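## Task

Fetch the small white block from beneath the workbench and place it inside the steel box. The box must end up resting flat on the workbench top, entirely within its edges. Neither robot may topple or be left leaning, or the task fails. Nothing may count as finished if it stays put only because a robot is holding it. At the end, open the grippers and move the robots away.

## Robot and tools

Two mobile robots share the scene. stretch (Hello Robot Stretch 3) has a two-wheel base 0.33 m long and 0.34 m wide, a lift on a mast and one telescoping arm that points to the robot's RIGHT; to bring its gripper forward you drive the base. rby (Rainbow RB-Y1) has a two-wheel base 0.66 x 0.58 m, a foldable torso (leg), two arms with grippers and a head. Neither base can slide sideways. A loose object may occasionally get nudged.

Frames: each robot reports in its own base frame, origin on the floor between the drive wheels, x forward, y left, z up. Odometry is that frame at the scene start and counts wheel turns, so slip looks like travel. Only images, lidar_m, wrist_depth_mm and head_depth_mm relate one robot to the other. stretch's hand_pose is at the closed fingertip point; rby's left_hand and right_hand are the midpoint between pads (fingers along -z, closing along x) and may be off at long reach; chest is a spine point 0.08 m below the shoulders.

execute_actions: argument actions is a list holding one action or none (an empty list just returns state and pictures). The action is keyed by robot name, "stretch" and/or "rby"; both start at once. Each robot takes base (exactly one of translate_m, metres, forward positive, an offset from its last reported position; or rotate_rad, radians, left/counter-clockwise positive, an offset) and joints (a dict of absolute joint targets by name, metres or radians). stretch base ranges: translate_m -1 to 1, rotate_rad -3.2 to 3.2. rby: translate_m -3 to 3, rotate_rad -3.2 to 3.2. stretch may add contact_limits {"arm_m": effort %, 1 to 100} to stop the arm on contact; lower is gentler. rby may add speeds {translate_m 0.05 to 0.4 m/s, rotate_rad 0.1 to 1.509 rad/s} and min_time_s (0.1 to 8) to slow arm and head moves. cameras picks images: rby_head_camera, rby_left_wrist_camera, rby_right_wrist_camera, stretch_head_camera, stretch_nav_camera, stretch_wrist_camera or all; [] gives none. Any unknown key or out-of-range number rejects the whole call. Joints or robots you omit may still push toward earlier targets.

stretch joints (absolute): lift_m 0 to 1.1; arm_m 0 to 0.52 extension; wrist_yaw_rad -1.345 to 4.42 (0 along the arm, positive toward the front, 3.0 folded over the base); wrist_pitch_rad -1.57 to 0.451 (negative tips fingers down); wrist_roll_rad -2.911 to 2.911; gripper_m -0.089 to 0.179 (bigger is wider; real gap is somewhat less); head_pan_rad -3.953 to 1.73 (-1.57 looks along the arm); head_tilt_rad -1.53 to 0.419 (negative down). Fold or unfold the wrist only with lift_m 0.32 to 0.95, pitch -0.4, roll near 0. Keep pitch at -0.5 or lower when yaw is under -0.4. Fast driving needs lift below 0.30, arm below 0.03, yaw above 2.54. To grasp, command below the object width; to let go, open 0.02 or more past the touch value.

rby joints (absolute, radians unless _m): torso_squat_rad 0 to 1.2, torso_shift_rad -0.3 to 0.6, torso_pitch_rad -0.2 to 1.4 (positive bows), torso_yaw_rad -1.5 to 1.5; per arm shoulder_pitch -2.356 to 2.356 (negative raises forward), shoulder_roll left 0 to 3.141 and right -3.141 to 0 (away from the body lifts), shoulder_yaw -2.094 to 2.094, elbow -2.617 to 0.01 (negative bends), forearm_roll -3.141 to 3.141, wrist_pitch -1.57 to 1.919, hand_roll -2.705 to 2.705, gripper_m 0 to 0.1 (pad opening; hold by commanding at least 0.005 under the width, then off_target is expected); head_pan_rad -0.523 to 0.523, head_tilt_rad -0.35 to 1.57 (positive down). Combined torso limits: squat+shift <= 1.52; squat-shift+pitch <= 1.57; shift+0.5 pitch-0.4 squat <= 0.7; shift+0.3 pitch-0.5 squat <= 0.39.

wait {seconds 0 to 10} returns state without commanding. zoom_image {camera, region [x0,y0,x1,y1] pixels, at most 504x504} enlarges part of the latest image. finished_scene {scene} closes the current scene number; the goal must already hold with robots released.

Result lines: base_status and joint_status give done, off_target (may still push), contact_stop, time_out, torque_fault, limit_stop_at_<name>, stopped_with_arm, not_followed. on_its_own covers uncommanded parts; "held at" is the held target. On rby a stop of one joint stops its whole group (torso, left arm, right arm). "joint command not followed" with a cause line means a collision check blocked the arm. limit_stop_at_own_body means the guard stopped short of hitting itself. lidar_m: 12 distances, 30-degree sectors from straight ahead counter-clockwise, at 0.17 m height. Depth grids are 7x7 medians in mm. motor_effort in %, peak in brackets; base_tilt in degrees; Motor temperatures per rby arm joint, MOTOR HOT from 65 °C, brake at 80 °C.

Avoid: any pressing between the robots or rby's two arms (once bases touch, stop driving); tipping stretch by pushing with a high gripper (above about 0.45 m), driving while gripping something fixed, or snagging furniture, especially reversing; rby leaning forward with weight far ahead; bases driving into furniture (they keep pushing); rby torque faults over the joint load limits (shoulders 64.4, elbow 33.1, wrist joints 23 N m); long heavy holds that overheat; wrist servo overload on stretch. After a stop, back off arms first, then torso. Don't drop, slam or knock items off.

Each tool is called after "Call:" by a JSON object that holds its "method" and its "body", one argument or row to a line.

## Session

I'll start by looking at the current state and images.

Call:
{"method": "execute_actions", "body": {
  "actions": []
}}

Scene clock: 0.00 s.
Motor temperatures (°C, as the motors report them): left_arm=[26 27 28 32 30 30 31] | right_arm=[28 29 27 30 33 28 31]
stretch.base_odometry: x=+0.000 y=+0.000 heading=+0.000 (m, m, rad; stretch's odometry frame)
stretch.turned_by_wheels: +0.000 (rad since the last result)
stretch.turned_by_imu: +0.000 (rad since the last result)
stretch.base_tilt: forward=-1.4 right=+0.1 (deg)
stretch.lidar_m: 3.79 2.90 2.61 2.43 2.49 1.63 1.37 1.38 2.32 2.08 1.82 2.41
stretch.head_depth_mm: 1812 2595 3801 3797 3754 3785 2679 / 1825 2623 3812 3758 3786 3679 2657 / 1836 2468 3772 3708 3718 3617 2628 / 1847 2478 3725 3703 3701 3622 2627 / 1859 2487 3712 3678 3615 3541 2582 / 1876 2429 3685 3663 3627 3526 2602 / 1894 2551 3685 3586 3548 3584 2548
stretch.base_status: not commanded
stretch.joint_positions: lift_m=+0.491 arm_m=-0.003 wrist_yaw_rad=+2.818 wrist_pitch_rad=-0.490 wrist_roll_rad=-0.014 gripper_m=+0.037 head_pan_rad=-0.008 head_tilt_rad=+0.013
stretch.joint_status: not commanded
stretch.motor_effort: left_wheel=+0 right_wheel=+0 lift_m=+33 arm_m=+0 wrist_yaw_rad=-1 wrist_pitch_rad=+5 wrist_roll_rad=+0 gripper_m=-1 head_pan_rad=+0 head_tilt_rad=+2 (%)
stretch.hand_pose: x=+0.0470 y=+0.0614 z=+0.4879 quat_wxyz=(+0.280, +0.700, +0.061, +0.655) (m; stretch's base frame)
stretch.wrist_depth_mm: - - - - - - - / - - - - - - - / - - - - - - - / - 899 913 966 931 985 - / 757 763 802 794 793 813 856 / 659 - 642 690 700 727 720 / 584 593 620 608 621 638 649
rby.base_odometry: x=+0.000 y=+0.000 heading=+0.000 (m, m, rad; rby's odometry frame)
rby.base_status: not commanded
rby.joint_positions: torso_squat_rad=+0.350 torso_shift_rad=+0.000 torso_pitch_rad=+0.000 torso_yaw_rad=+0.000 left_shoulder_pitch_rad=+0.015 left_shoulder_roll_rad=+0.031 left_shoulder_yaw_rad=+0.017 left_elbow_rad=-0.307 left_forearm_roll_rad=+0.056 left_wrist_pitch_rad=-0.035 left_hand_roll_rad=+0.032 left_gripper_m=+0.100 right_shoulder_pitch_rad=+0.020 right_shoulder_roll_rad=-0.014 right_shoulder_yaw_rad=+0.018 right_elbow_rad=-0.129 right_forearm_roll_rad=+0.020 right_wrist_pitch_rad=+0.053 right_hand_roll_rad=-0.030 right_gripper_m=+0.101 head_pan_rad=+0.001 head_tilt_rad=+0.400
rby.joint_status: not commanded
rby.chest: x=-0.2282 y=-0.0001 z=+1.2475 quat_wxyz=(+1.000, +0.000, +0.000, +0.000) (m; rby's base frame)
rby.left_hand: x=-0.0825 y=+0.2470 z=+0.5794 quat_wxyz=(+0.985, +0.011, -0.164, +0.051) (m; rby's base frame)
rby.right_hand: x=-0.1916 y=-0.2299 z=+0.5629 quat_wxyz=(+1.000, -0.007, -0.029, +0.001) (m; rby's base frame)
pictures: rby_head_camera, rby_left_wrist_camera, rby_right_wrist_camera, stretch_head_camera (sideways: a quarter turn clockwise sets it upright), stretch_nav_camera (sideways: a quarter turn counterclockwise sets it upright), stretch_wrist_camera
Images, in order (width x height): rby_head_camera 896x504, rby_left_wrist_camera 644x364, rby_right_wrist_camera 644x364, stretch_head_camera 896x504, stretch_nav_camera 672x504, stretch_wrist_camera 644x364.

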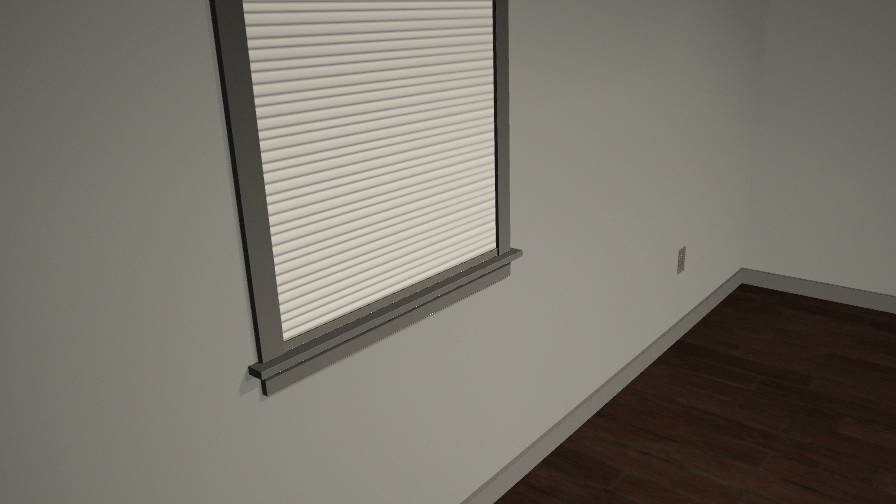

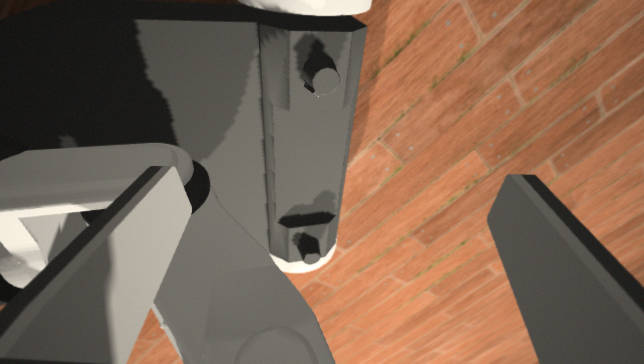

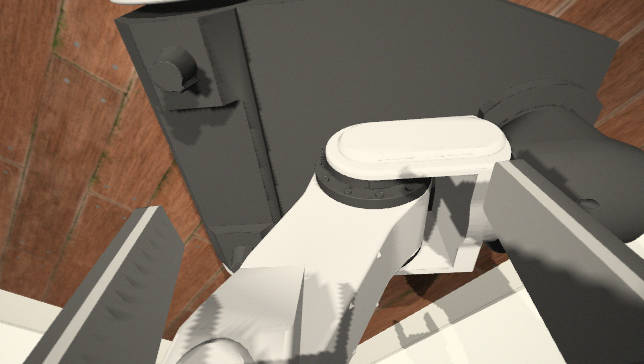

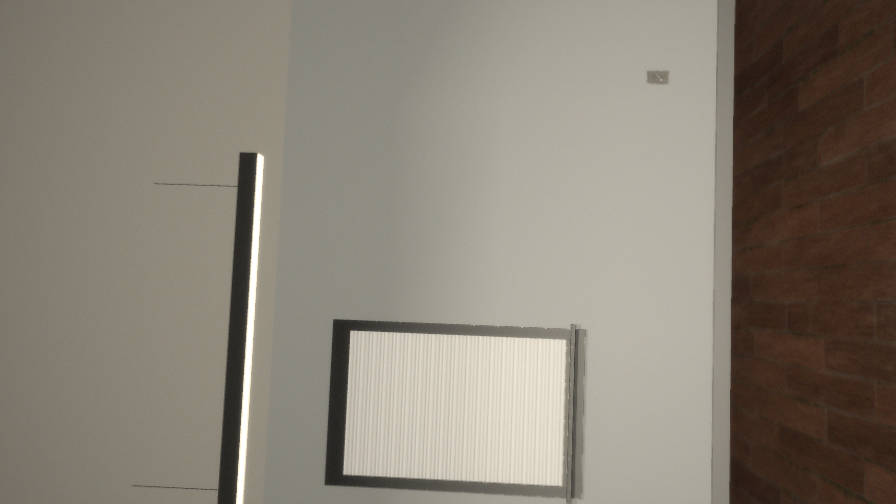

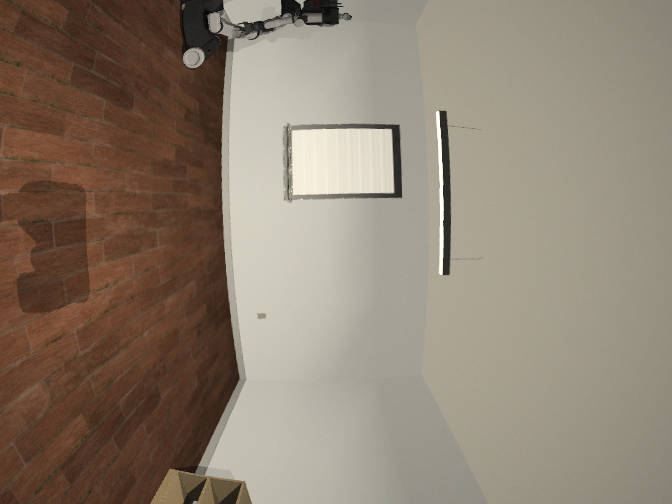

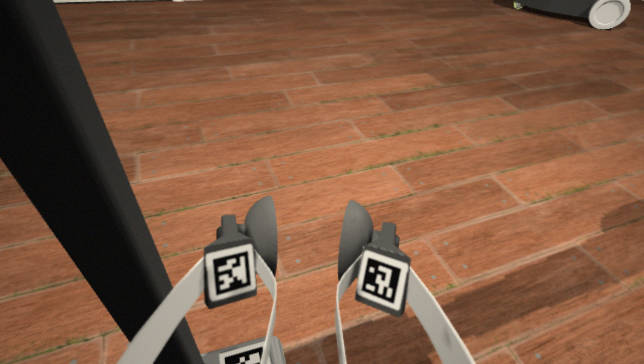

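Call:
{"method": "execute_actions", "body": {
  "actions": [
    {"stretch": {"joints": {"head_pan_rad": -1.4, "head_tilt_rad": -0.4}}, "rby": {"joints": {"head_pan_rad": -0.52, "head_tilt_rad": 0.4}}}
  ],
  "cameras": ["rby_head_camera", "stretch_head_camera", "stretch_nav_camera"]
}}

Scene clock: 2.93 s.
Motor temperatures (°C, as the motors report them): left_arm=[26 27 28 32 30 30 31] | right_arm=[28 29 27 30 33 28 31]
stretch.base_odometry: x=+0.000 y=+0.000 heading=+0.000 (m, m, rad; stretch's odometry frame)
stretch.turned_by_wheels: +0.000 (rad since the last result)
stretch.turned_by_imu: -0.001 (rad since the last result)
stretch.base_tilt: forward=-1.3 right=+0.1 (deg)
stretch.lidar_m: 3.79 2.91 2.61 2.43 2.49 1.63 1.36 1.38 2.33 2.08 1.82 2.41
stretch.head_depth_mm: 1830 1941 2060 2176 2312 1891 1511 / 1847 1961 2067 2216 2322 1888 1508 / 1868 1982 2108 2243 2350 1865 1494 / 1886 2004 2134 2268 2363 1864 1500 / 1907 2034 2154 2225 2138 1849 1480 / 1945 2048 2183 2215 2128 1839 1486 / 1960 2075 2169 2099 2171 1834 1476
stretch.base_status: not commanded
stretch.joint_positions: lift_m=+0.491 arm_m=-0.003 wrist_yaw_rad=+2.818 wrist_pitch_rad=-0.490 wrist_roll_rad=-0.014 gripper_m=+0.037 head_pan_rad=-1.393 head_tilt_rad=-0.394
stretch.joint_status: all done
stretch.motor_effort: left_wheel=+0(0) right_wheel=+0(0) lift_m=+33(33) arm_m=-2(0) wrist_yaw_rad=+0(0) wrist_pitch_rad=+5(5) wrist_roll_rad=+0(0) gripper_m=-1(1) head_pan_rad=-5(52) head_tilt_rad=-2(27) (%)
stretch.hand_pose: x=+0.0470 y=+0.0614 z=+0.4879 quat_wxyz=(+0.280, +0.700, +0.061, +0.655) (m; stretch's base frame)
stretch.wrist_depth_mm: - - - - - - - / - - - - - - - / - - - - - - - / - 882 933 926 964 957 - / 743 768 800 789 800 844 841 / 657 - 663 680 720 707 721 / 591 587 618 618 608 633 648
rby.base_odometry: x=+0.000 y=+0.000 heading=+0.000 (m, m, rad; rby's odometry frame)
rby.base_status: not commanded
rby.joint_positions: torso_squat_rad=+0.350 torso_shift_rad=+0.000 torso_pitch_rad=+0.000 torso_yaw_rad=+0.000 left_shoulder_pitch_rad=+0.015 left_shoulder_roll_rad=+0.031 left_shoulder_yaw_rad=+0.017 left_elbow_rad=-0.307 left_forearm_roll_rad=+0.056 left_wrist_pitch_rad=-0.035 left_hand_roll_rad=+0.032 left_gripper_m=+0.100 right_shoulder_pitch_rad=+0.020 right_shoulder_roll_rad=-0.014 right_shoulder_yaw_rad=+0.018 right_elbow_rad=-0.129 right_forearm_roll_rad=+0.020 right_wrist_pitch_rad=+0.053 right_hand_roll_rad=-0.030 right_gripper_m=+0.101 head_pan_rad=-0.520 head_tilt_rad=+0.400
rby.joint_status: all done
rby.chest: x=-0.2282 y=-0.0001 z=+1.2475 quat_wxyz=(+1.000, +0.000, +0.000, +0.000) (m; rby's base frame)
rby.left_hand: x=-0.0825 y=+0.2470 z=+0.5794 quat_wxyz=(+0.985, +0.011, -0.164, +0.051) (m; rby's base frame)
rby.right_hand: x=-0.1916 y=-0.2299 z=+0.5629 quat_wxyz=(+1.000, -0.007, -0.029, +0.001) (m; rby's base frame)
pictures: rby_head_camera, stretch_head_camera (sideways: a quarter turn clockwise sets it upright), stretch_nav_camera (sideways: a quarter turn counterclockwise sets it upright)
camera_calibration (this result's frames):
rby_head_camera: T_world_to_cam=[[-0.501969, -0.862538, -0.06369, -0.0119518], [-0.25186, 0.216227, -0.943299, 1.36895], [0.827402, -0.457465, -0.325778, 0.596044], [0, 0, 0, 1]] pos_world=[-0.154385, -0.0336435, 1.48474]
stretch_head_camera: T_world_to_cam=[[-0.0675055, 0.303661, -0.950386, 1.253], [0.979765, 0.200069, -0.00566767, 0.00429993], [0.188421, -0.931538, -0.311022, 0.363018], [0, 0, 0, 1]] pos_world=[0.0119711, -0.0431826, 1.30376]
stretch_nav_camera: T_world_to_cam=[[0.0587618, -0.367456, 0.928183, -1.17127], [-0.993916, -0.1083, 0.0200487, 0.0329679], [0.093155, -0.923714, -0.371585, 0.447028], [0, 0, 0, 1]] pos_world=[0.0599504, -0.0138943, 1.2526]
Images, in order (width x height): rby_head_camera 896x504, stretch_head_camera 896x504, stretch_nav_camera 672x504.

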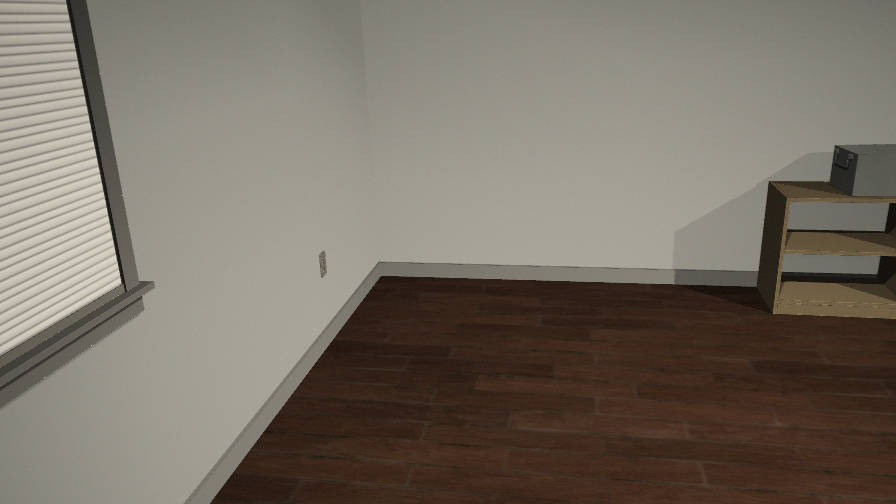

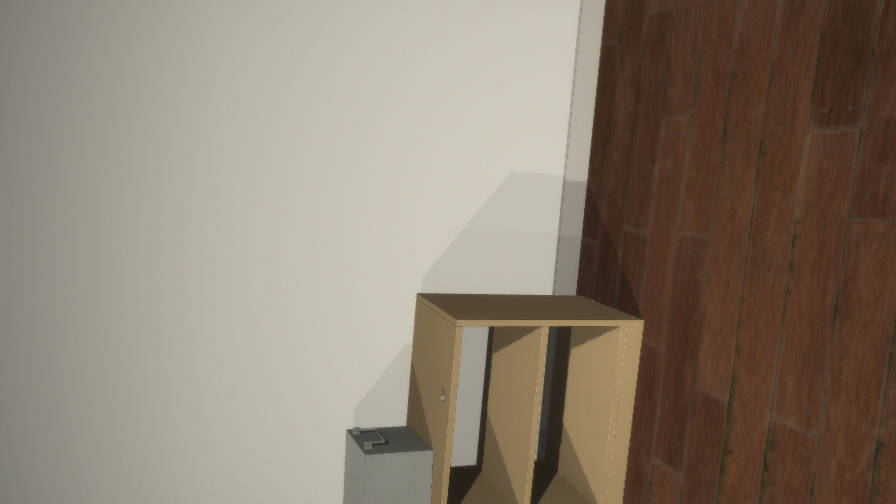

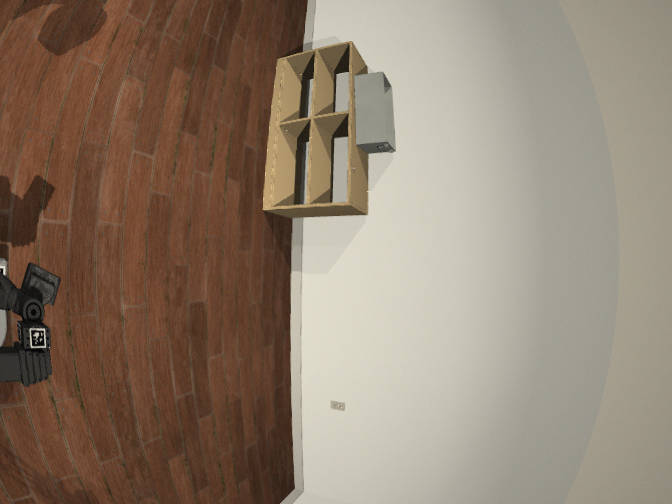

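Call:
{"method": "execute_actions", "body": {
  "actions": [
    {"stretch": {"joints": {"head_pan_rad": -3.0, "head_tilt_rad": -0.5}}}
  ],
  "cameras": ["stretch_head_camera", "stretch_nav_camera"]
}}

Scene clock: 6.17 s.
Motor temperatures (°C, as the motors report them): left_arm=[26 27 28 32 30 30 31] | right_arm=[28 29 27 30 33 28 31]
stretch.base_odometry: x=+0.000 y=+0.000 heading=+0.000 (m, m, rad; stretch's odometry frame)
stretch.turned_by_wheels: +0.000 (rad since the last result)
stretch.turned_by_imu: -0.001 (rad since the last result)
stretch.base_tilt: forward=-1.4 right=+0.1 (deg)
stretch.lidar_m: 3.79 2.90 2.61 2.44 2.49 1.62 1.36 1.38 2.32 2.08 1.82 2.41
stretch.head_depth_mm: 1716 1841 1634 1909 1934 1671 1397 / 1747 1875 1617 1899 1916 1678 1392 / 1752 1898 1594 1991 1923 1684 1387 / 1775 1923 1575 1779 1725 1673 1375 / 1797 1924 1558 1555 1615 1660 1373 / 1814 1946 1663 1556 1643 1647 1370 / 1821 1987 1659 1578 1667 1649 1359
stretch.base_status: not commanded
stretch.joint_positions: lift_m=+0.491 arm_m=-0.003 wrist_yaw_rad=+2.818 wrist_pitch_rad=-0.490 wrist_roll_rad=-0.014 gripper_m=+0.037 head_pan_rad=-2.993 head_tilt_rad=-0.493
stretch.joint_status: all done
stretch.motor_effort: left_wheel=+0(0) right_wheel=+1(1) lift_m=+33(33) arm_m=-1(1) wrist_yaw_rad=-1(0) wrist_pitch_rad=+4(4) wrist_roll_rad=+0(0) gripper_m=+0(1) head_pan_rad=-4(52) head_tilt_rad=-3(13) (%)
stretch.hand_pose: x=+0.0470 y=+0.0614 z=+0.4879 quat_wxyz=(+0.280, +0.700, +0.061, +0.655) (m; stretch's base frame)
stretch.wrist_depth_mm: - - - - - - - / - - - - - - - / - - - - - - - / - 895 924 923 948 - - / 732 762 784 796 802 812 848 / 657 - 659 677 723 711 735 / 593 603 621 631 611 626 646
rby.base_odometry: x=+0.000 y=+0.000 heading=+0.000 (m, m, rad; rby's odometry frame)
rby.base_status: not commanded
rby.joint_positions: torso_squat_rad=+0.350 torso_shift_rad=+0.000 torso_pitch_rad=+0.000 torso_yaw_rad=+0.000 left_shoulder_pitch_rad=+0.015 left_shoulder_roll_rad=+0.031 left_shoulder_yaw_rad=+0.017 left_elbow_rad=-0.307 left_forearm_roll_rad=+0.056 left_wrist_pitch_rad=-0.035 left_hand_roll_rad=+0.032 left_gripper_m=+0.100 right_shoulder_pitch_rad=+0.020 right_shoulder_roll_rad=-0.014 right_shoulder_yaw_rad=+0.018 right_elbow_rad=-0.129 right_forearm_roll_rad=+0.020 right_wrist_pitch_rad=+0.053 right_hand_roll_rad=-0.030 right_gripper_m=+0.101 head_pan_rad=-0.520 head_tilt_rad=+0.400
rby.joint_status: not commanded
rby.chest: x=-0.2282 y=-0.0001 z=+1.2475 quat_wxyz=(+1.000, +0.000, +0.000, +0.000) (m; rby's base frame)
rby.left_hand: x=-0.0825 y=+0.2470 z=+0.5794 quat_wxyz=(+0.985, +0.011, -0.164, +0.051) (m; rby's base frame)
rby.right_hand: x=-0.1916 y=-0.2299 z=+0.5629 quat_wxyz=(+1.000, -0.007, -0.029, +0.001) (m; rby's base frame)
pictures: stretch_head_camera (sideways: a quarter turn clockwise sets it upright), stretch_nav_camera (sideways: a quarter turn counterclockwise sets it upright)
camera_calibration (this result's frames):
stretch_head_camera: T_world_to_cam=[[0.396873, 0.0723112, -0.915021, 1.204], [0.171819, -0.985123, -0.00332804, 0.00618191], [-0.901649, -0.155897, -0.403393, 0.489878], [0, 0, 0, 1]] pos_world=[-0.0372017, -0.00460271, 1.29932]
stretch_nav_camera: T_world_to_cam=[[-0.45792, -0.0613389, 0.886875, -1.11422], [-0.0815305, 0.99631, 0.0268112, 0.0186013], [-0.885247, -0.06003, -0.461231, 0.569652], [0, 0, 0, 1]] pos_world=[-0.00442517, -0.0526817, 1.25042]
Images, in order (width x height): stretch_head_camera 896x504, stretch_nav_camera 672x504.

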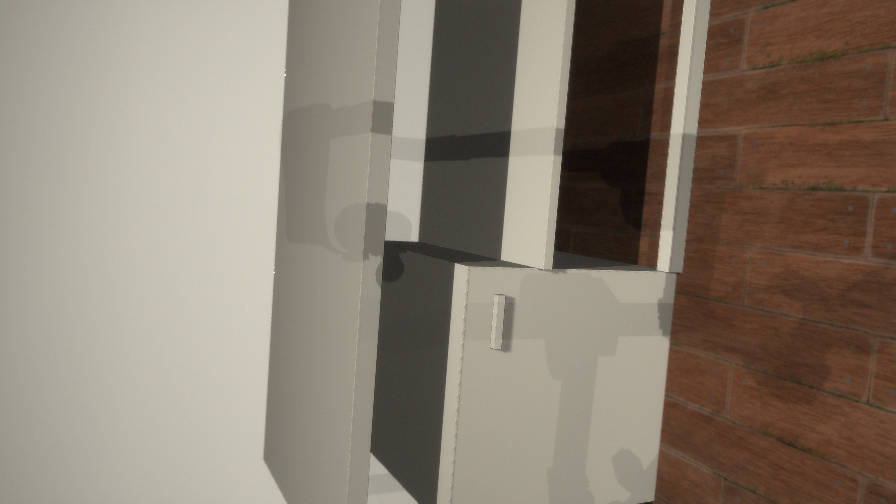

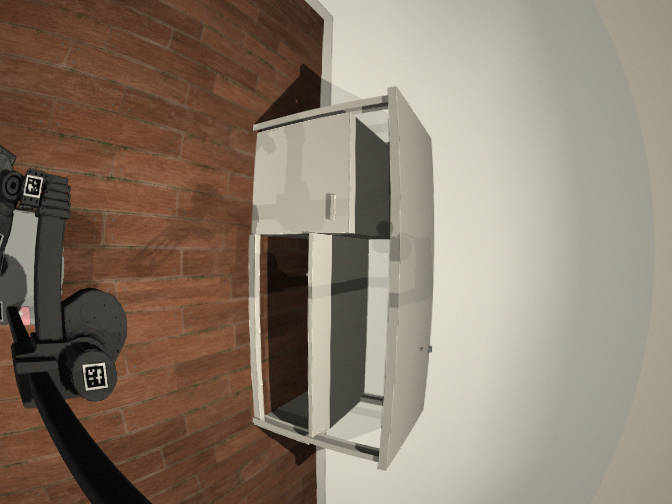

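Call:
{"method": "zoom_image", "body": {
  "camera": "stretch_nav_camera",
  "region": [230, 80, 450, 480]
}}

Call:
{"method": "zoom_image", "body": {
  "camera": "stretch_head_camera",
  "region": [380, 0, 760, 300]
}}

Region (230, 80, 450, 480) of stretch_nav_camera's 672x504 image, scaled by 1.260, with more detail than that image has; it fills the left 277 columns of this view, and the rest is white.

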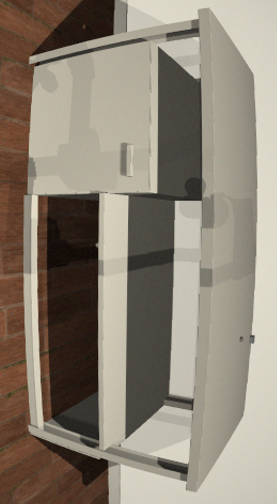

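Region (380, 0, 760, 300) of stretch_head_camera's 896x504 image, scaled by 1.326, with more detail than that image has; it fills the top 398 rows of this view, and the rest is white.

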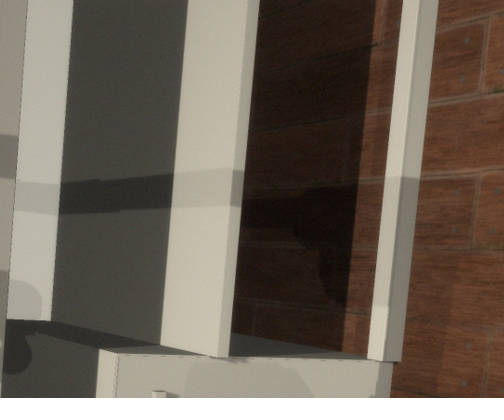

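Call:
{"method": "zoom_image", "body": {
  "camera": "stretch_nav_camera",
  "region": [270, 240, 340, 310]
}}

Region (270, 240, 340, 310) of stretch_nav_camera's 672x504 image, scaled by 7.200, with more detail than that image has.

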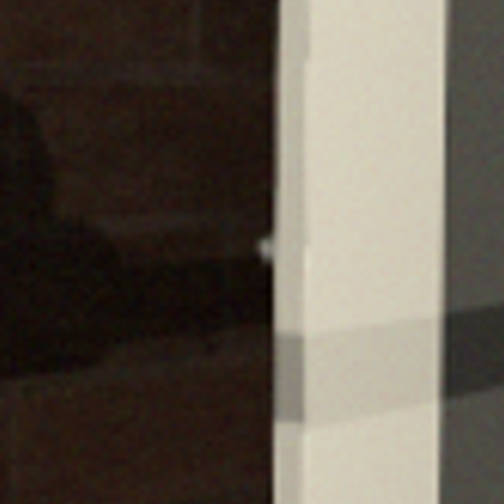

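Call:
{"method": "execute_actions", "body": {
  "actions": [
    {"stretch": {"base": {"rotate_rad": -0.15}, "joints": {"wrist_yaw_rad": 0.0, "wrist_pitch_rad": -0.4, "wrist_roll_rad": 0.0}}, "rby": {"base": {"rotate_rad": -1.24}, "joints": {"head_pan_rad": 0.1, "head_tilt_rad": 0.3}}}
  ],
  "cameras": ["rby_head_camera", "stretch_nav_camera", "stretch_wrist_camera"]
}}

Scene clock: 117.93 s.
Motor temperatures (°C, as the motors report them): left_arm=[26 27 28 32 30 30 31] | right_arm=[28 29 27 30 33 28 31]
stretch.base_odometry: x=+0.000 y=+0.000 heading=-0.150 (m, m, rad; stretch's odometry frame)
stretch.turned_by_wheels: -0.150 (rad since the last result)
stretch.turned_by_imu: -0.150 (rad since the last result)
stretch.base_tilt: forward=-1.4 right=+0.1 (deg)
stretch.lidar_m: 3.80 3.06 2.78 2.43 2.44 1.63 2.01 1.36 2.46 2.19 1.82 2.40
stretch.head_depth_mm: 1794 1925 1630 2005 1997 1686 1397 / 1791 1932 1615 1999 1987 1684 1396 / 1774 1899 1603 1983 1986 1669 1384 / 1762 1894 1568 1959 1961 1670 1384 / 1761 1898 1558 1847 1886 1665 1378 / 1748 1893 1544 1560 1598 1657 1371 / 1745 1876 1511 1535 1578 1645 1362
stretch.base_status: done
stretch.joint_positions: lift_m=+0.491 arm_m=-0.003 wrist_yaw_rad=+0.002 wrist_pitch_rad=-0.419 wrist_roll_rad=-0.005 gripper_m=+0.037 head_pan_rad=-2.993 head_tilt_rad=-0.494
stretch.joint_status: all done
stretch.motor_effort: left_wheel=+4(9) right_wheel=-4(8) lift_m=+33(33) arm_m=-1(0) wrist_yaw_rad=-1(3) wrist_pitch_rad=+6(7) wrist_roll_rad=+2(3) gripper_m=-1(1) head_pan_rad=-4(4) head_tilt_rad=-3(3) (%)
stretch.hand_pose: x=-0.0211 y=-0.3664 z=+0.5034 quat_wxyz=(+0.694, +0.148, -0.690, -0.147) (m; stretch's base frame)
stretch.wrist_depth_mm: - - - - - - - / - - - - - - - / - - - - - - - / 954 979 - - - - - / 802 816 867 843 881 878 912 / 711 708 700 744 768 769 759 / 612 619 626 653 647 674 670
rby.base_odometry: x=+0.000 y=+0.000 heading=-1.239 (m, m, rad; rby's odometry frame)
rby.base_status: done
rby.joint_positions: torso_squat_rad=+0.350 torso_shift_rad=+0.000 torso_pitch_rad=+0.000 torso_yaw_rad=+0.000 left_shoulder_pitch_rad=+0.015 left_shoulder_roll_rad=+0.031 left_shoulder_yaw_rad=+0.017 left_elbow_rad=-0.307 left_forearm_roll_rad=+0.056 left_wrist_pitch_rad=-0.035 left_hand_roll_rad=+0.032 left_gripper_m=+0.100 right_shoulder_pitch_rad=+0.020 right_shoulder_roll_rad=-0.014 right_shoulder_yaw_rad=+0.018 right_elbow_rad=-0.129 right_forearm_roll_rad=+0.020 right_wrist_pitch_rad=+0.053 right_hand_roll_rad=-0.030 right_gripper_m=+0.101 head_pan_rad=+0.100 head_tilt_rad=+0.300
rby.joint_status: all done
rby.chest: x=-0.2282 y=-0.0001 z=+1.2475 quat_wxyz=(+1.000, +0.000, +0.000, +0.000) (m; rby's base frame)
rby.left_hand: x=-0.0825 y=+0.2470 z=+0.5794 quat_wxyz=(+0.985, +0.011, -0.164, +0.051) (m; rby's base frame)
rby.right_hand: x=-0.1916 y=-0.2299 z=+0.5629 quat_wxyz=(+1.000, -0.007, -0.029, +0.001) (m; rby's base frame)
pictures: rby_head_camera, stretch_nav_camera (sideways: a quarter turn counterclockwise sets it upright), stretch_wrist_camera
camera_calibration (this result's frames):
rby_head_camera: T_world_to_cam=[[0.0989236, -0.993027, -0.064125, 0.112508], [-0.235008, 0.0393044, -0.971198, 1.41277], [0.966946, 0.111144, -0.229481, 0.485551], [0, 0, 0, 1]] pos_world=[-0.148619, 0.0022288, 1.49072]
stretch_nav_camera: T_world_to_cam=[[-0.457981, -0.0612761, 0.886847, -1.11419], [-0.0813784, 0.996322, 0.0268152, 0.0185952], [-0.885229, -0.0598894, -0.461284, 0.569721], [0, 0, 0, 1]] pos_world=[-0.00443027, -0.0526797, 1.25042]
stretch_wrist_camera: T_world_to_cam=[[-0.998865, -0.0158742, 0.0448988, -0.0567247], [-0.0455364, 0.594354, -0.802913, 0.654384], [-0.0139402, -0.804047, -0.594402, 0.172322], [0, 0, 0, 1]] pos_world=[-0.0244598, -0.251282, 0.630389]
Images, in order (width x height): rby_head_camera 896x504, stretch_nav_camera 672x504, stretch_wrist_camera 644x364.

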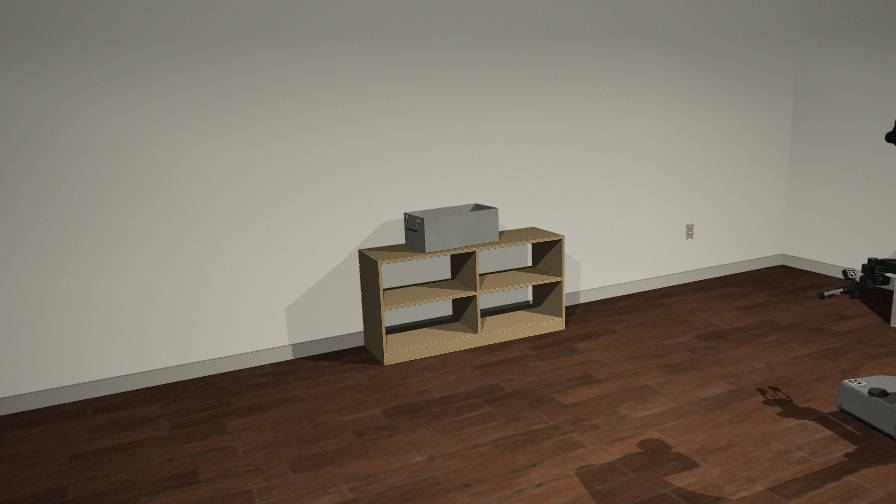

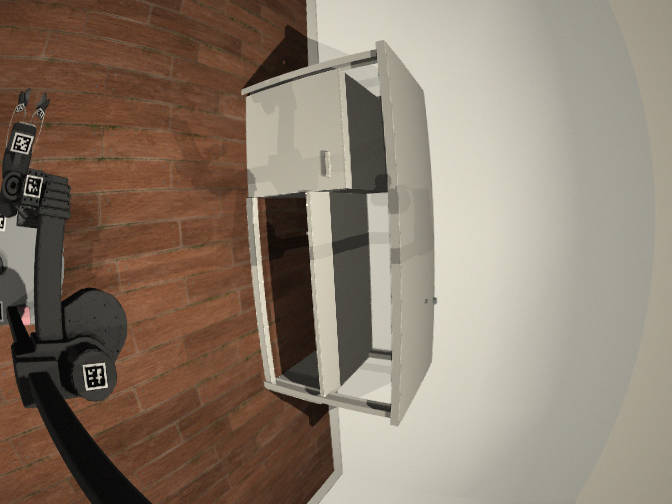

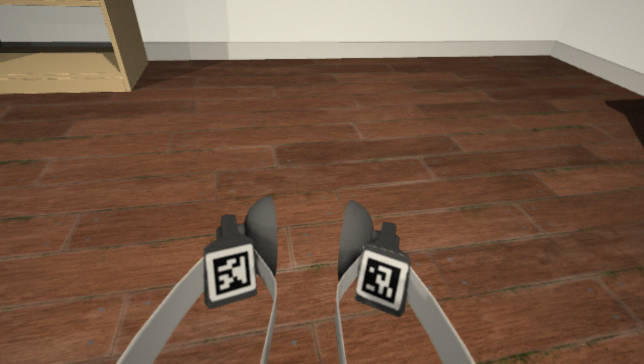

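Call:
{"method": "zoom_image", "body": {
  "camera": "rby_head_camera",
  "region": [350, 190, 580, 370]
}}

Region (350, 190, 580, 370) of rby_head_camera's 896x504 image, scaled by 2.191, with more detail than that image has; it fills the top 394 rows of this view, and the rest is white.

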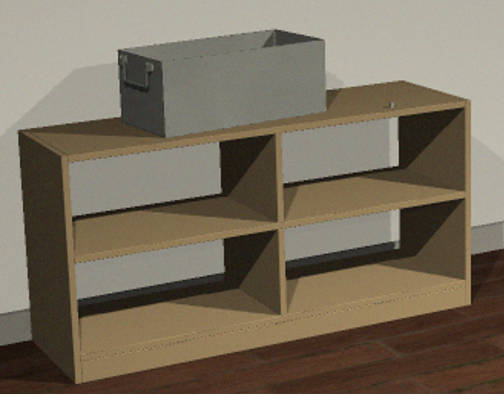

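Call:
{"method": "execute_actions", "body": {
  "actions": [
    {"stretch": {"base": {"translate_m": -0.85}, "joints": {"lift_m": 0.1, "wrist_pitch_rad": 0.0, "head_tilt_rad": -0.9}}, "rby": {"base": {"translate_m": 2.95}, "joints": {"head_pan_rad": 0.4, "head_tilt_rad": 0.7}}}
  ],
  "cameras": ["rby_head_camera", "stretch_nav_camera", "stretch_head_camera"]
}}

Scene clock: 178.47 s.
Motor temperatures (°C, as the motors report them): left_arm=[26 27 28 32 30 30 31] | right_arm=[28 29 27 30 33 28 31]
stretch.base_odometry: x=-0.841 y=+0.127 heading=-0.150 (m, m, rad; stretch's odometry frame)
stretch.turned_by_wheels: +0.000 (rad since the last result)
stretch.turned_by_imu: -0.001 (rad since the last result)
stretch.base_tilt: forward=-1.4 right=+0.0 (deg)
stretch.lidar_m: 2.14 4.29 2.58 2.25 0.91 0.91 1.18 0.62 0.63 1.07 2.31 2.14
stretch.head_depth_mm: 1070 831 672 1094 1025 1268 1155 / 1073 828 669 1086 1024 1263 1149 / 1067 824 667 1083 1022 1253 1162 / 1060 823 664 1082 1015 1248 1166 / 1061 818 661 1077 996 1244 1161 / 1056 814 660 1074 991 1250 1137 / 1052 810 656 1061 984 1230 1138
stretch.base_status: done
stretch.joint_positions: lift_m=+0.101 arm_m=-0.003 wrist_yaw_rad=+0.001 wrist_pitch_rad=-0.022 wrist_roll_rad=-0.005 gripper_m=+0.037 head_pan_rad=-2.993 head_tilt_rad=-0.889
stretch.joint_status: all done
stretch.motor_effort: left_wheel=+4(5) right_wheel=-3(9) lift_m=+14(27) arm_m=-1(1) wrist_yaw_rad=-1(1) wrist_pitch_rad=+7(6) wrist_roll_rad=+2(2) gripper_m=-1(1) head_pan_rad=-4(4) head_tilt_rad=-5(29) (%)
stretch.hand_pose: x=-0.0212 y=-0.3978 z=+0.2097 quat_wxyz=(+0.709, +0.008, -0.705, -0.008) (m; stretch's base frame)
stretch.wrist_depth_mm: - - - - - 595 441 / - - - - - 587 445 / - - - - - 591 442 / 941 994 - - 946 602 445 / 636 652 729 705 722 590 448 / 469 478 461 502 542 523 446 / 375 380 389 403 408 414 415
rby.base_odometry: x=+0.958 y=-2.790 heading=-1.240 (m, m, rad; rby's odometry frame)
rby.base_status: done
rby.joint_positions: torso_squat_rad=+0.350 torso_shift_rad=+0.000 torso_pitch_rad=+0.000 torso_yaw_rad=+0.000 left_shoulder_pitch_rad=+0.015 left_shoulder_roll_rad=+0.031 left_shoulder_yaw_rad=+0.017 left_elbow_rad=-0.307 left_forearm_roll_rad=+0.056 left_wrist_pitch_rad=-0.035 left_hand_roll_rad=+0.032 left_gripper_m=+0.100 right_shoulder_pitch_rad=+0.020 right_shoulder_roll_rad=-0.014 right_shoulder_yaw_rad=+0.018 right_elbow_rad=-0.129 right_forearm_roll_rad=+0.020 right_wrist_pitch_rad=+0.053 right_hand_roll_rad=-0.030 right_gripper_m=+0.101 head_pan_rad=+0.400 head_tilt_rad=+0.700
rby.joint_status: all done
rby.chest: x=-0.2281 y=-0.0002 z=+1.2475 quat_wxyz=(+1.000, +0.000, +0.000, +0.000) (m; rby's base frame)
rby.left_hand: x=-0.0825 y=+0.2470 z=+0.5794 quat_wxyz=(+0.985, +0.011, -0.164, +0.051) (m; rby's base frame)
rby.right_hand: x=-0.1916 y=-0.2299 z=+0.5629 quat_wxyz=(+1.000, -0.007, -0.029, +0.001) (m; rby's base frame)
pictures: rby_head_camera, stretch_head_camera (sideways: a quarter turn clockwise sets it upright), stretch_nav_camera (sideways: a quarter turn counterclockwise sets it upright)
camera_calibration (this result's frames):
rby_head_camera: T_world_to_cam=[[0.365212, -0.929063, -0.0588334, 0.159739], [-0.567672, -0.17217, -0.80505, 1.10366], [0.737814, 0.327412, -0.590282, 0.960592], [0, 0, 0, 1]] pos_world=[-0.14056, 0.0239153, 1.46492]
stretch_head_camera: T_world_to_cam=[[0.714478, 0.119641, -0.689353, 0.907855], [0.170876, -0.985274, 0.00610426, -0.00609143], [-0.678471, -0.122155, -0.7244, 0.906138], [0, 0, 0, 1]] pos_world=[-0.0328132, -0.00392892, 1.28228]
stretch_nav_camera: T_world_to_cam=[[-0.760332, -0.106373, 0.640766, -0.791574], [-0.0964507, 0.994052, 0.0505737, -0.0122237], [-0.642334, -0.0233495, -0.766069, 0.964716], [0, 0, 0, 1]] pos_world=[0.0166326, -0.0495256, 1.24687]
Images, in order (width x height): rby_head_camera 896x504, stretch_head_camera 896x504, stretch_nav_camera 672x504.

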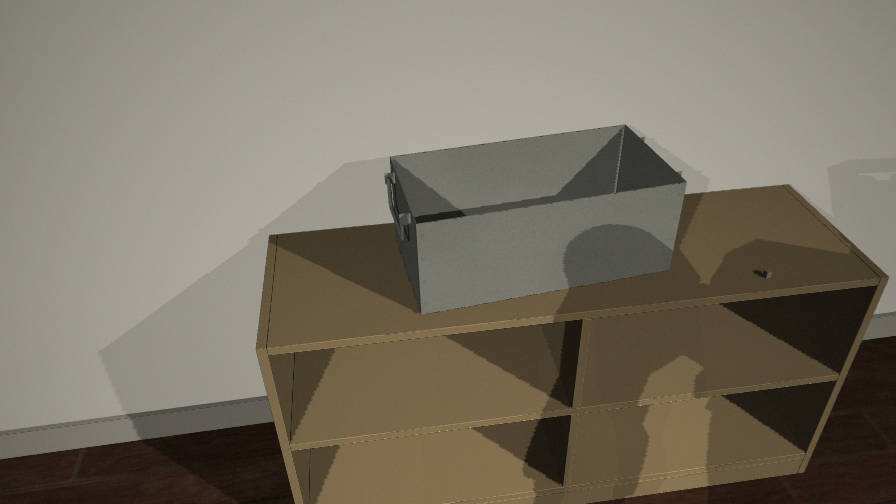

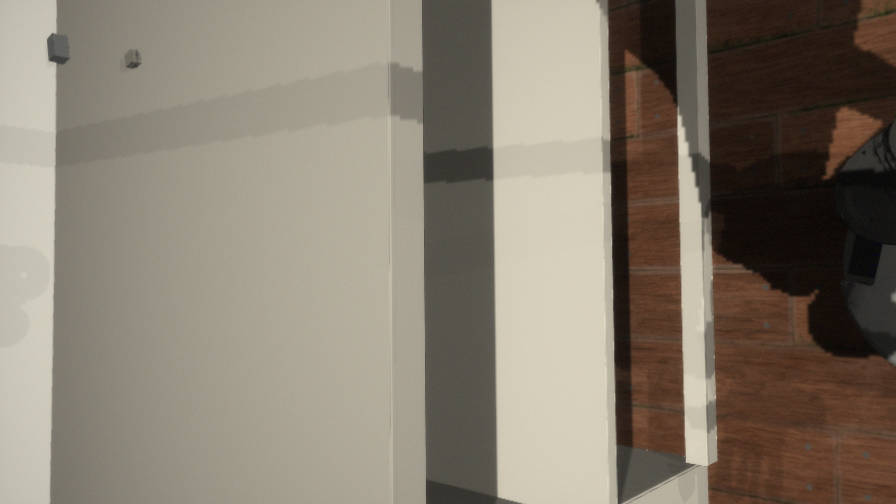

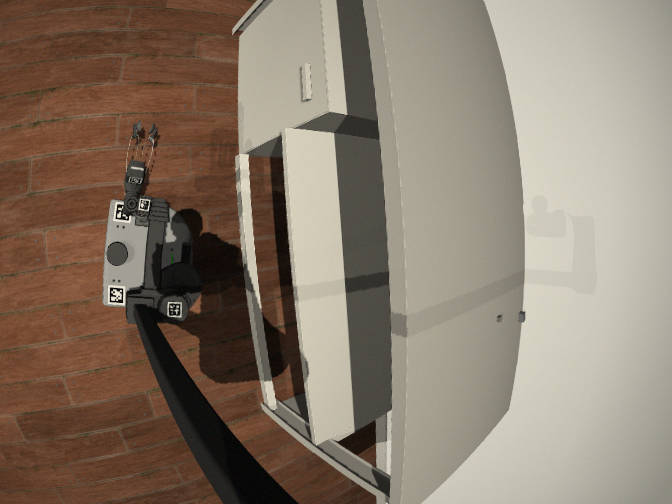

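Call:
{"method": "zoom_image", "body": {
  "camera": "rby_head_camera",
  "region": [360, 140, 480, 330]
}}

Call:
{"method": "zoom_image", "body": {
  "camera": "rby_head_camera",
  "region": [580, 100, 800, 300]
}}

Region (360, 140, 480, 330) of rby_head_camera's 896x504 image, scaled by 2.653, with more detail than that image has; it fills the left 318 columns of this view, and the rest is white.

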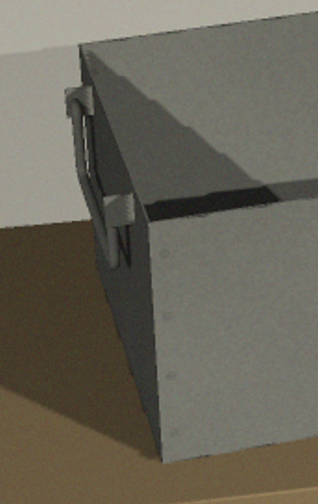

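Region (580, 100, 800, 300) of rby_head_camera's 896x504 image, scaled by 2.291, with more detail than that image has; it fills the top 458 rows of this view, and the rest is white.

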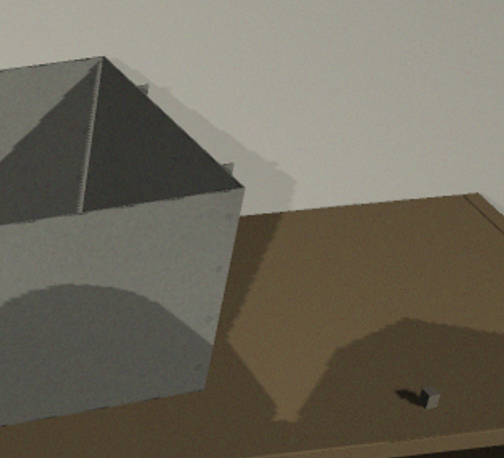

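Call:
{"method": "execute_actions", "body": {
  "actions": [
    {"stretch": {"base": {"translate_m": -0.19}}, "rby": {"base": {"translate_m": 0.46}, "joints": {"torso_pitch_rad": 0.25, "torso_squat_rad": 0.6, "left_shoulder_pitch_rad": -1.1905, "left_shoulder_roll_rad": 0.2571, "left_shoulder_yaw_rad": 0.3532, "left_elbow_rad": -1.114, "left_forearm_roll_rad": 0.0, "left_wrist_pitch_rad": 1.7466, "left_hand_roll_rad": -1.623, "right_shoulder_pitch_rad": -1.1905, "right_shoulder_roll_rad": -0.2571, "right_shoulder_yaw_rad": -0.3532, "right_elbow_rad": -1.114, "right_forearm_roll_rad": 0.0, "right_wrist_pitch_rad": 1.7466, "right_hand_roll_rad": 1.623, "head_pan_rad": 0.45, "head_tilt_rad": 0.6}}}
  ],
  "cameras": ["rby_head_camera", "stretch_nav_camera", "stretch_head_camera"]
}}

Scene clock: 301.40 s.
Motor temperatures (°C, as the motors report them): left_arm=[26 27 28 32 30 30 31] | right_arm=[28 29 27 30 33 28 31]
stretch.base_odometry: x=-1.028 y=+0.155 heading=-0.149 (m, m, rad; stretch's odometry frame)
stretch.turned_by_wheels: +0.000 (rad since the last result)
stretch.turned_by_imu: -0.001 (rad since the last result)
stretch.base_tilt: forward=-1.3 right=+0.0 (deg)
stretch.lidar_m: 2.43 4.19 2.52 2.22 0.82 0.90 1.00 0.69 0.51 0.74 2.42 2.33
stretch.head_depth_mm: 951 830 671 564 509 880 1139 / 959 828 671 561 507 874 1131 / 949 824 667 560 503 873 1137 / 947 818 665 558 500 871 1141 / 944 818 663 556 498 870 1125 / 937 812 659 553 498 869 1120 / 928 807 656 552 496 867 1115
stretch.base_status: done
stretch.joint_positions: lift_m=+0.101 arm_m=-0.003 wrist_yaw_rad=+0.001 wrist_pitch_rad=-0.022 wrist_roll_rad=-0.005 gripper_m=+0.037 head_pan_rad=-2.993 head_tilt_rad=-0.889
stretch.joint_status: not commanded
stretch.motor_effort: left_wheel=+4(5) right_wheel=-3(9) lift_m=+14(14) arm_m=-1(0) wrist_yaw_rad=+0(1) wrist_pitch_rad=+7(7) wrist_roll_rad=+2(2) gripper_m=-1(0) head_pan_rad=-3(3) head_tilt_rad=-5(5) (%)
stretch.hand_pose: x=-0.0212 y=-0.3978 z=+0.2097 quat_wxyz=(+0.709, +0.008, -0.705, -0.008) (m; stretch's base frame)
stretch.wrist_depth_mm: - - - - 540 354 262 / - - - - 538 355 264 / - - - - 535 352 262 / 936 991 - 980 541 357 264 / 638 635 701 687 507 353 265 / 468 482 454 499 469 353 264 / 375 383 390 400 405 357 265
rby.base_odometry: x=+1.108 y=-3.225 heading=-1.241 (m, m, rad; rby's odometry frame)
rby.base_status: done
rby.joint_positions: torso_squat_rad=+0.600 torso_shift_rad=+0.000 torso_pitch_rad=+0.250 torso_yaw_rad=+0.000 left_shoulder_pitch_rad=-1.191 left_shoulder_roll_rad=+0.257 left_shoulder_yaw_rad=+0.353 left_elbow_rad=-1.114 left_forearm_roll_rad=+0.000 left_wrist_pitch_rad=+1.746 left_hand_roll_rad=-1.623 left_gripper_m=+0.100 right_shoulder_pitch_rad=-1.191 right_shoulder_roll_rad=-0.257 right_shoulder_yaw_rad=-0.353 right_elbow_rad=-1.114 right_forearm_roll_rad=+0.000 right_wrist_pitch_rad=+1.747 right_hand_roll_rad=+1.623 right_gripper_m=+0.101 head_pan_rad=+0.450 head_tilt_rad=+0.600
rby.joint_status: all done
rby.chest: x=-0.1515 y=-0.0002 z=+1.1580 quat_wxyz=(+0.992, +0.000, +0.125, +0.000) (m; rby's base frame)
rby.left_hand: x=+0.4180 y=+0.2471 z=+0.9660 quat_wxyz=(+0.698, +0.111, -0.100, -0.700) (m; rby's base frame)
rby.right_hand: x=+0.4176 y=-0.2476 z=+0.9654 quat_wxyz=(+0.698, -0.111, -0.100, +0.700) (m; rby's base frame)
pictures: rby_head_camera, stretch_head_camera (sideways: a quarter turn clockwise sets it upright), stretch_nav_camera (sideways: a quarter turn counterclockwise sets it upright)
camera_calibration (this result's frames):
rby_head_camera: T_world_to_cam=[[0.388457, -0.907069, -0.162256, 0.24911], [-0.681137, -0.164063, -0.713538, 0.961089], [0.620608, 0.387697, -0.68157, 0.92183], [0, 0, 0, 1]] pos_world=[-0.0142298, 0.0262486, 1.35448]
stretch_head_camera: T_world_to_cam=[[0.714646, 0.119666, -0.689174, 0.907621], [0.170874, -0.985274, 0.00610998, -0.00609887], [-0.678294, -0.122129, -0.72457, 0.906358], [0, 0, 0, 1]] pos_world=[-0.0328084, -0.00392821, 1.28227]
stretch_nav_camera: T_world_to_cam=[[-0.760487, -0.106396, 0.640577, -0.791327], [-0.096463, 0.99405, 0.0505864, -0.0122401], [-0.642148, -0.0233217, -0.766226, 0.964919], [0, 0, 0, 1]] pos_world=[0.016646, -0.0495236, 1.24687]
Images, in order (width x height): rby_head_camera 896x504, stretch_head_camera 896x504, stretch_nav_camera 672x504.

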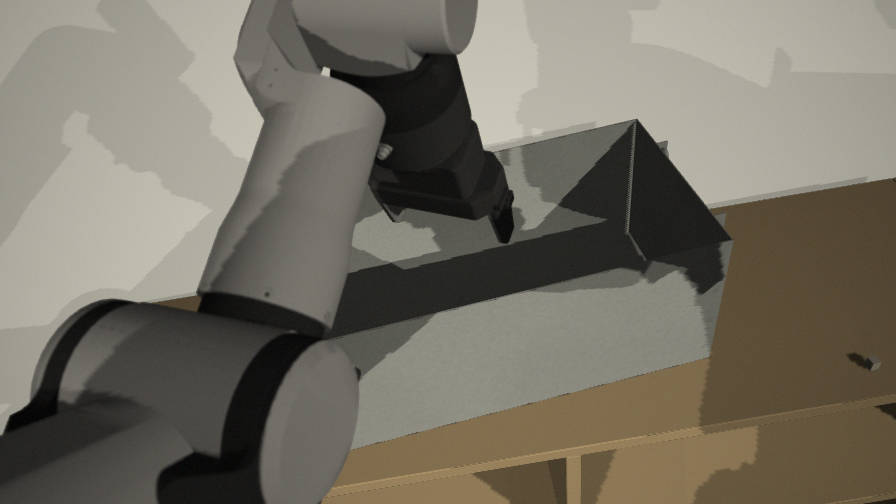

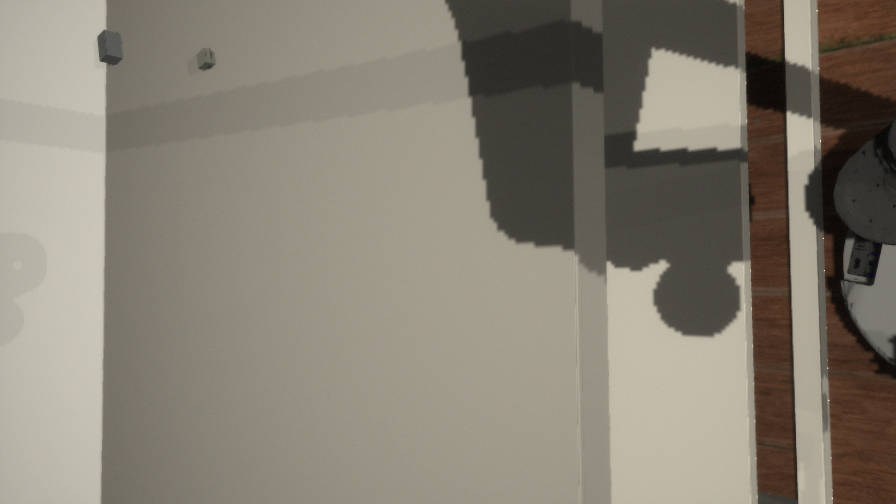

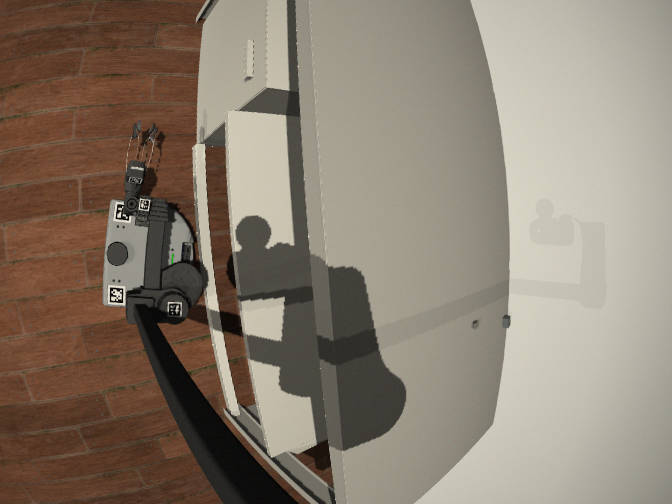

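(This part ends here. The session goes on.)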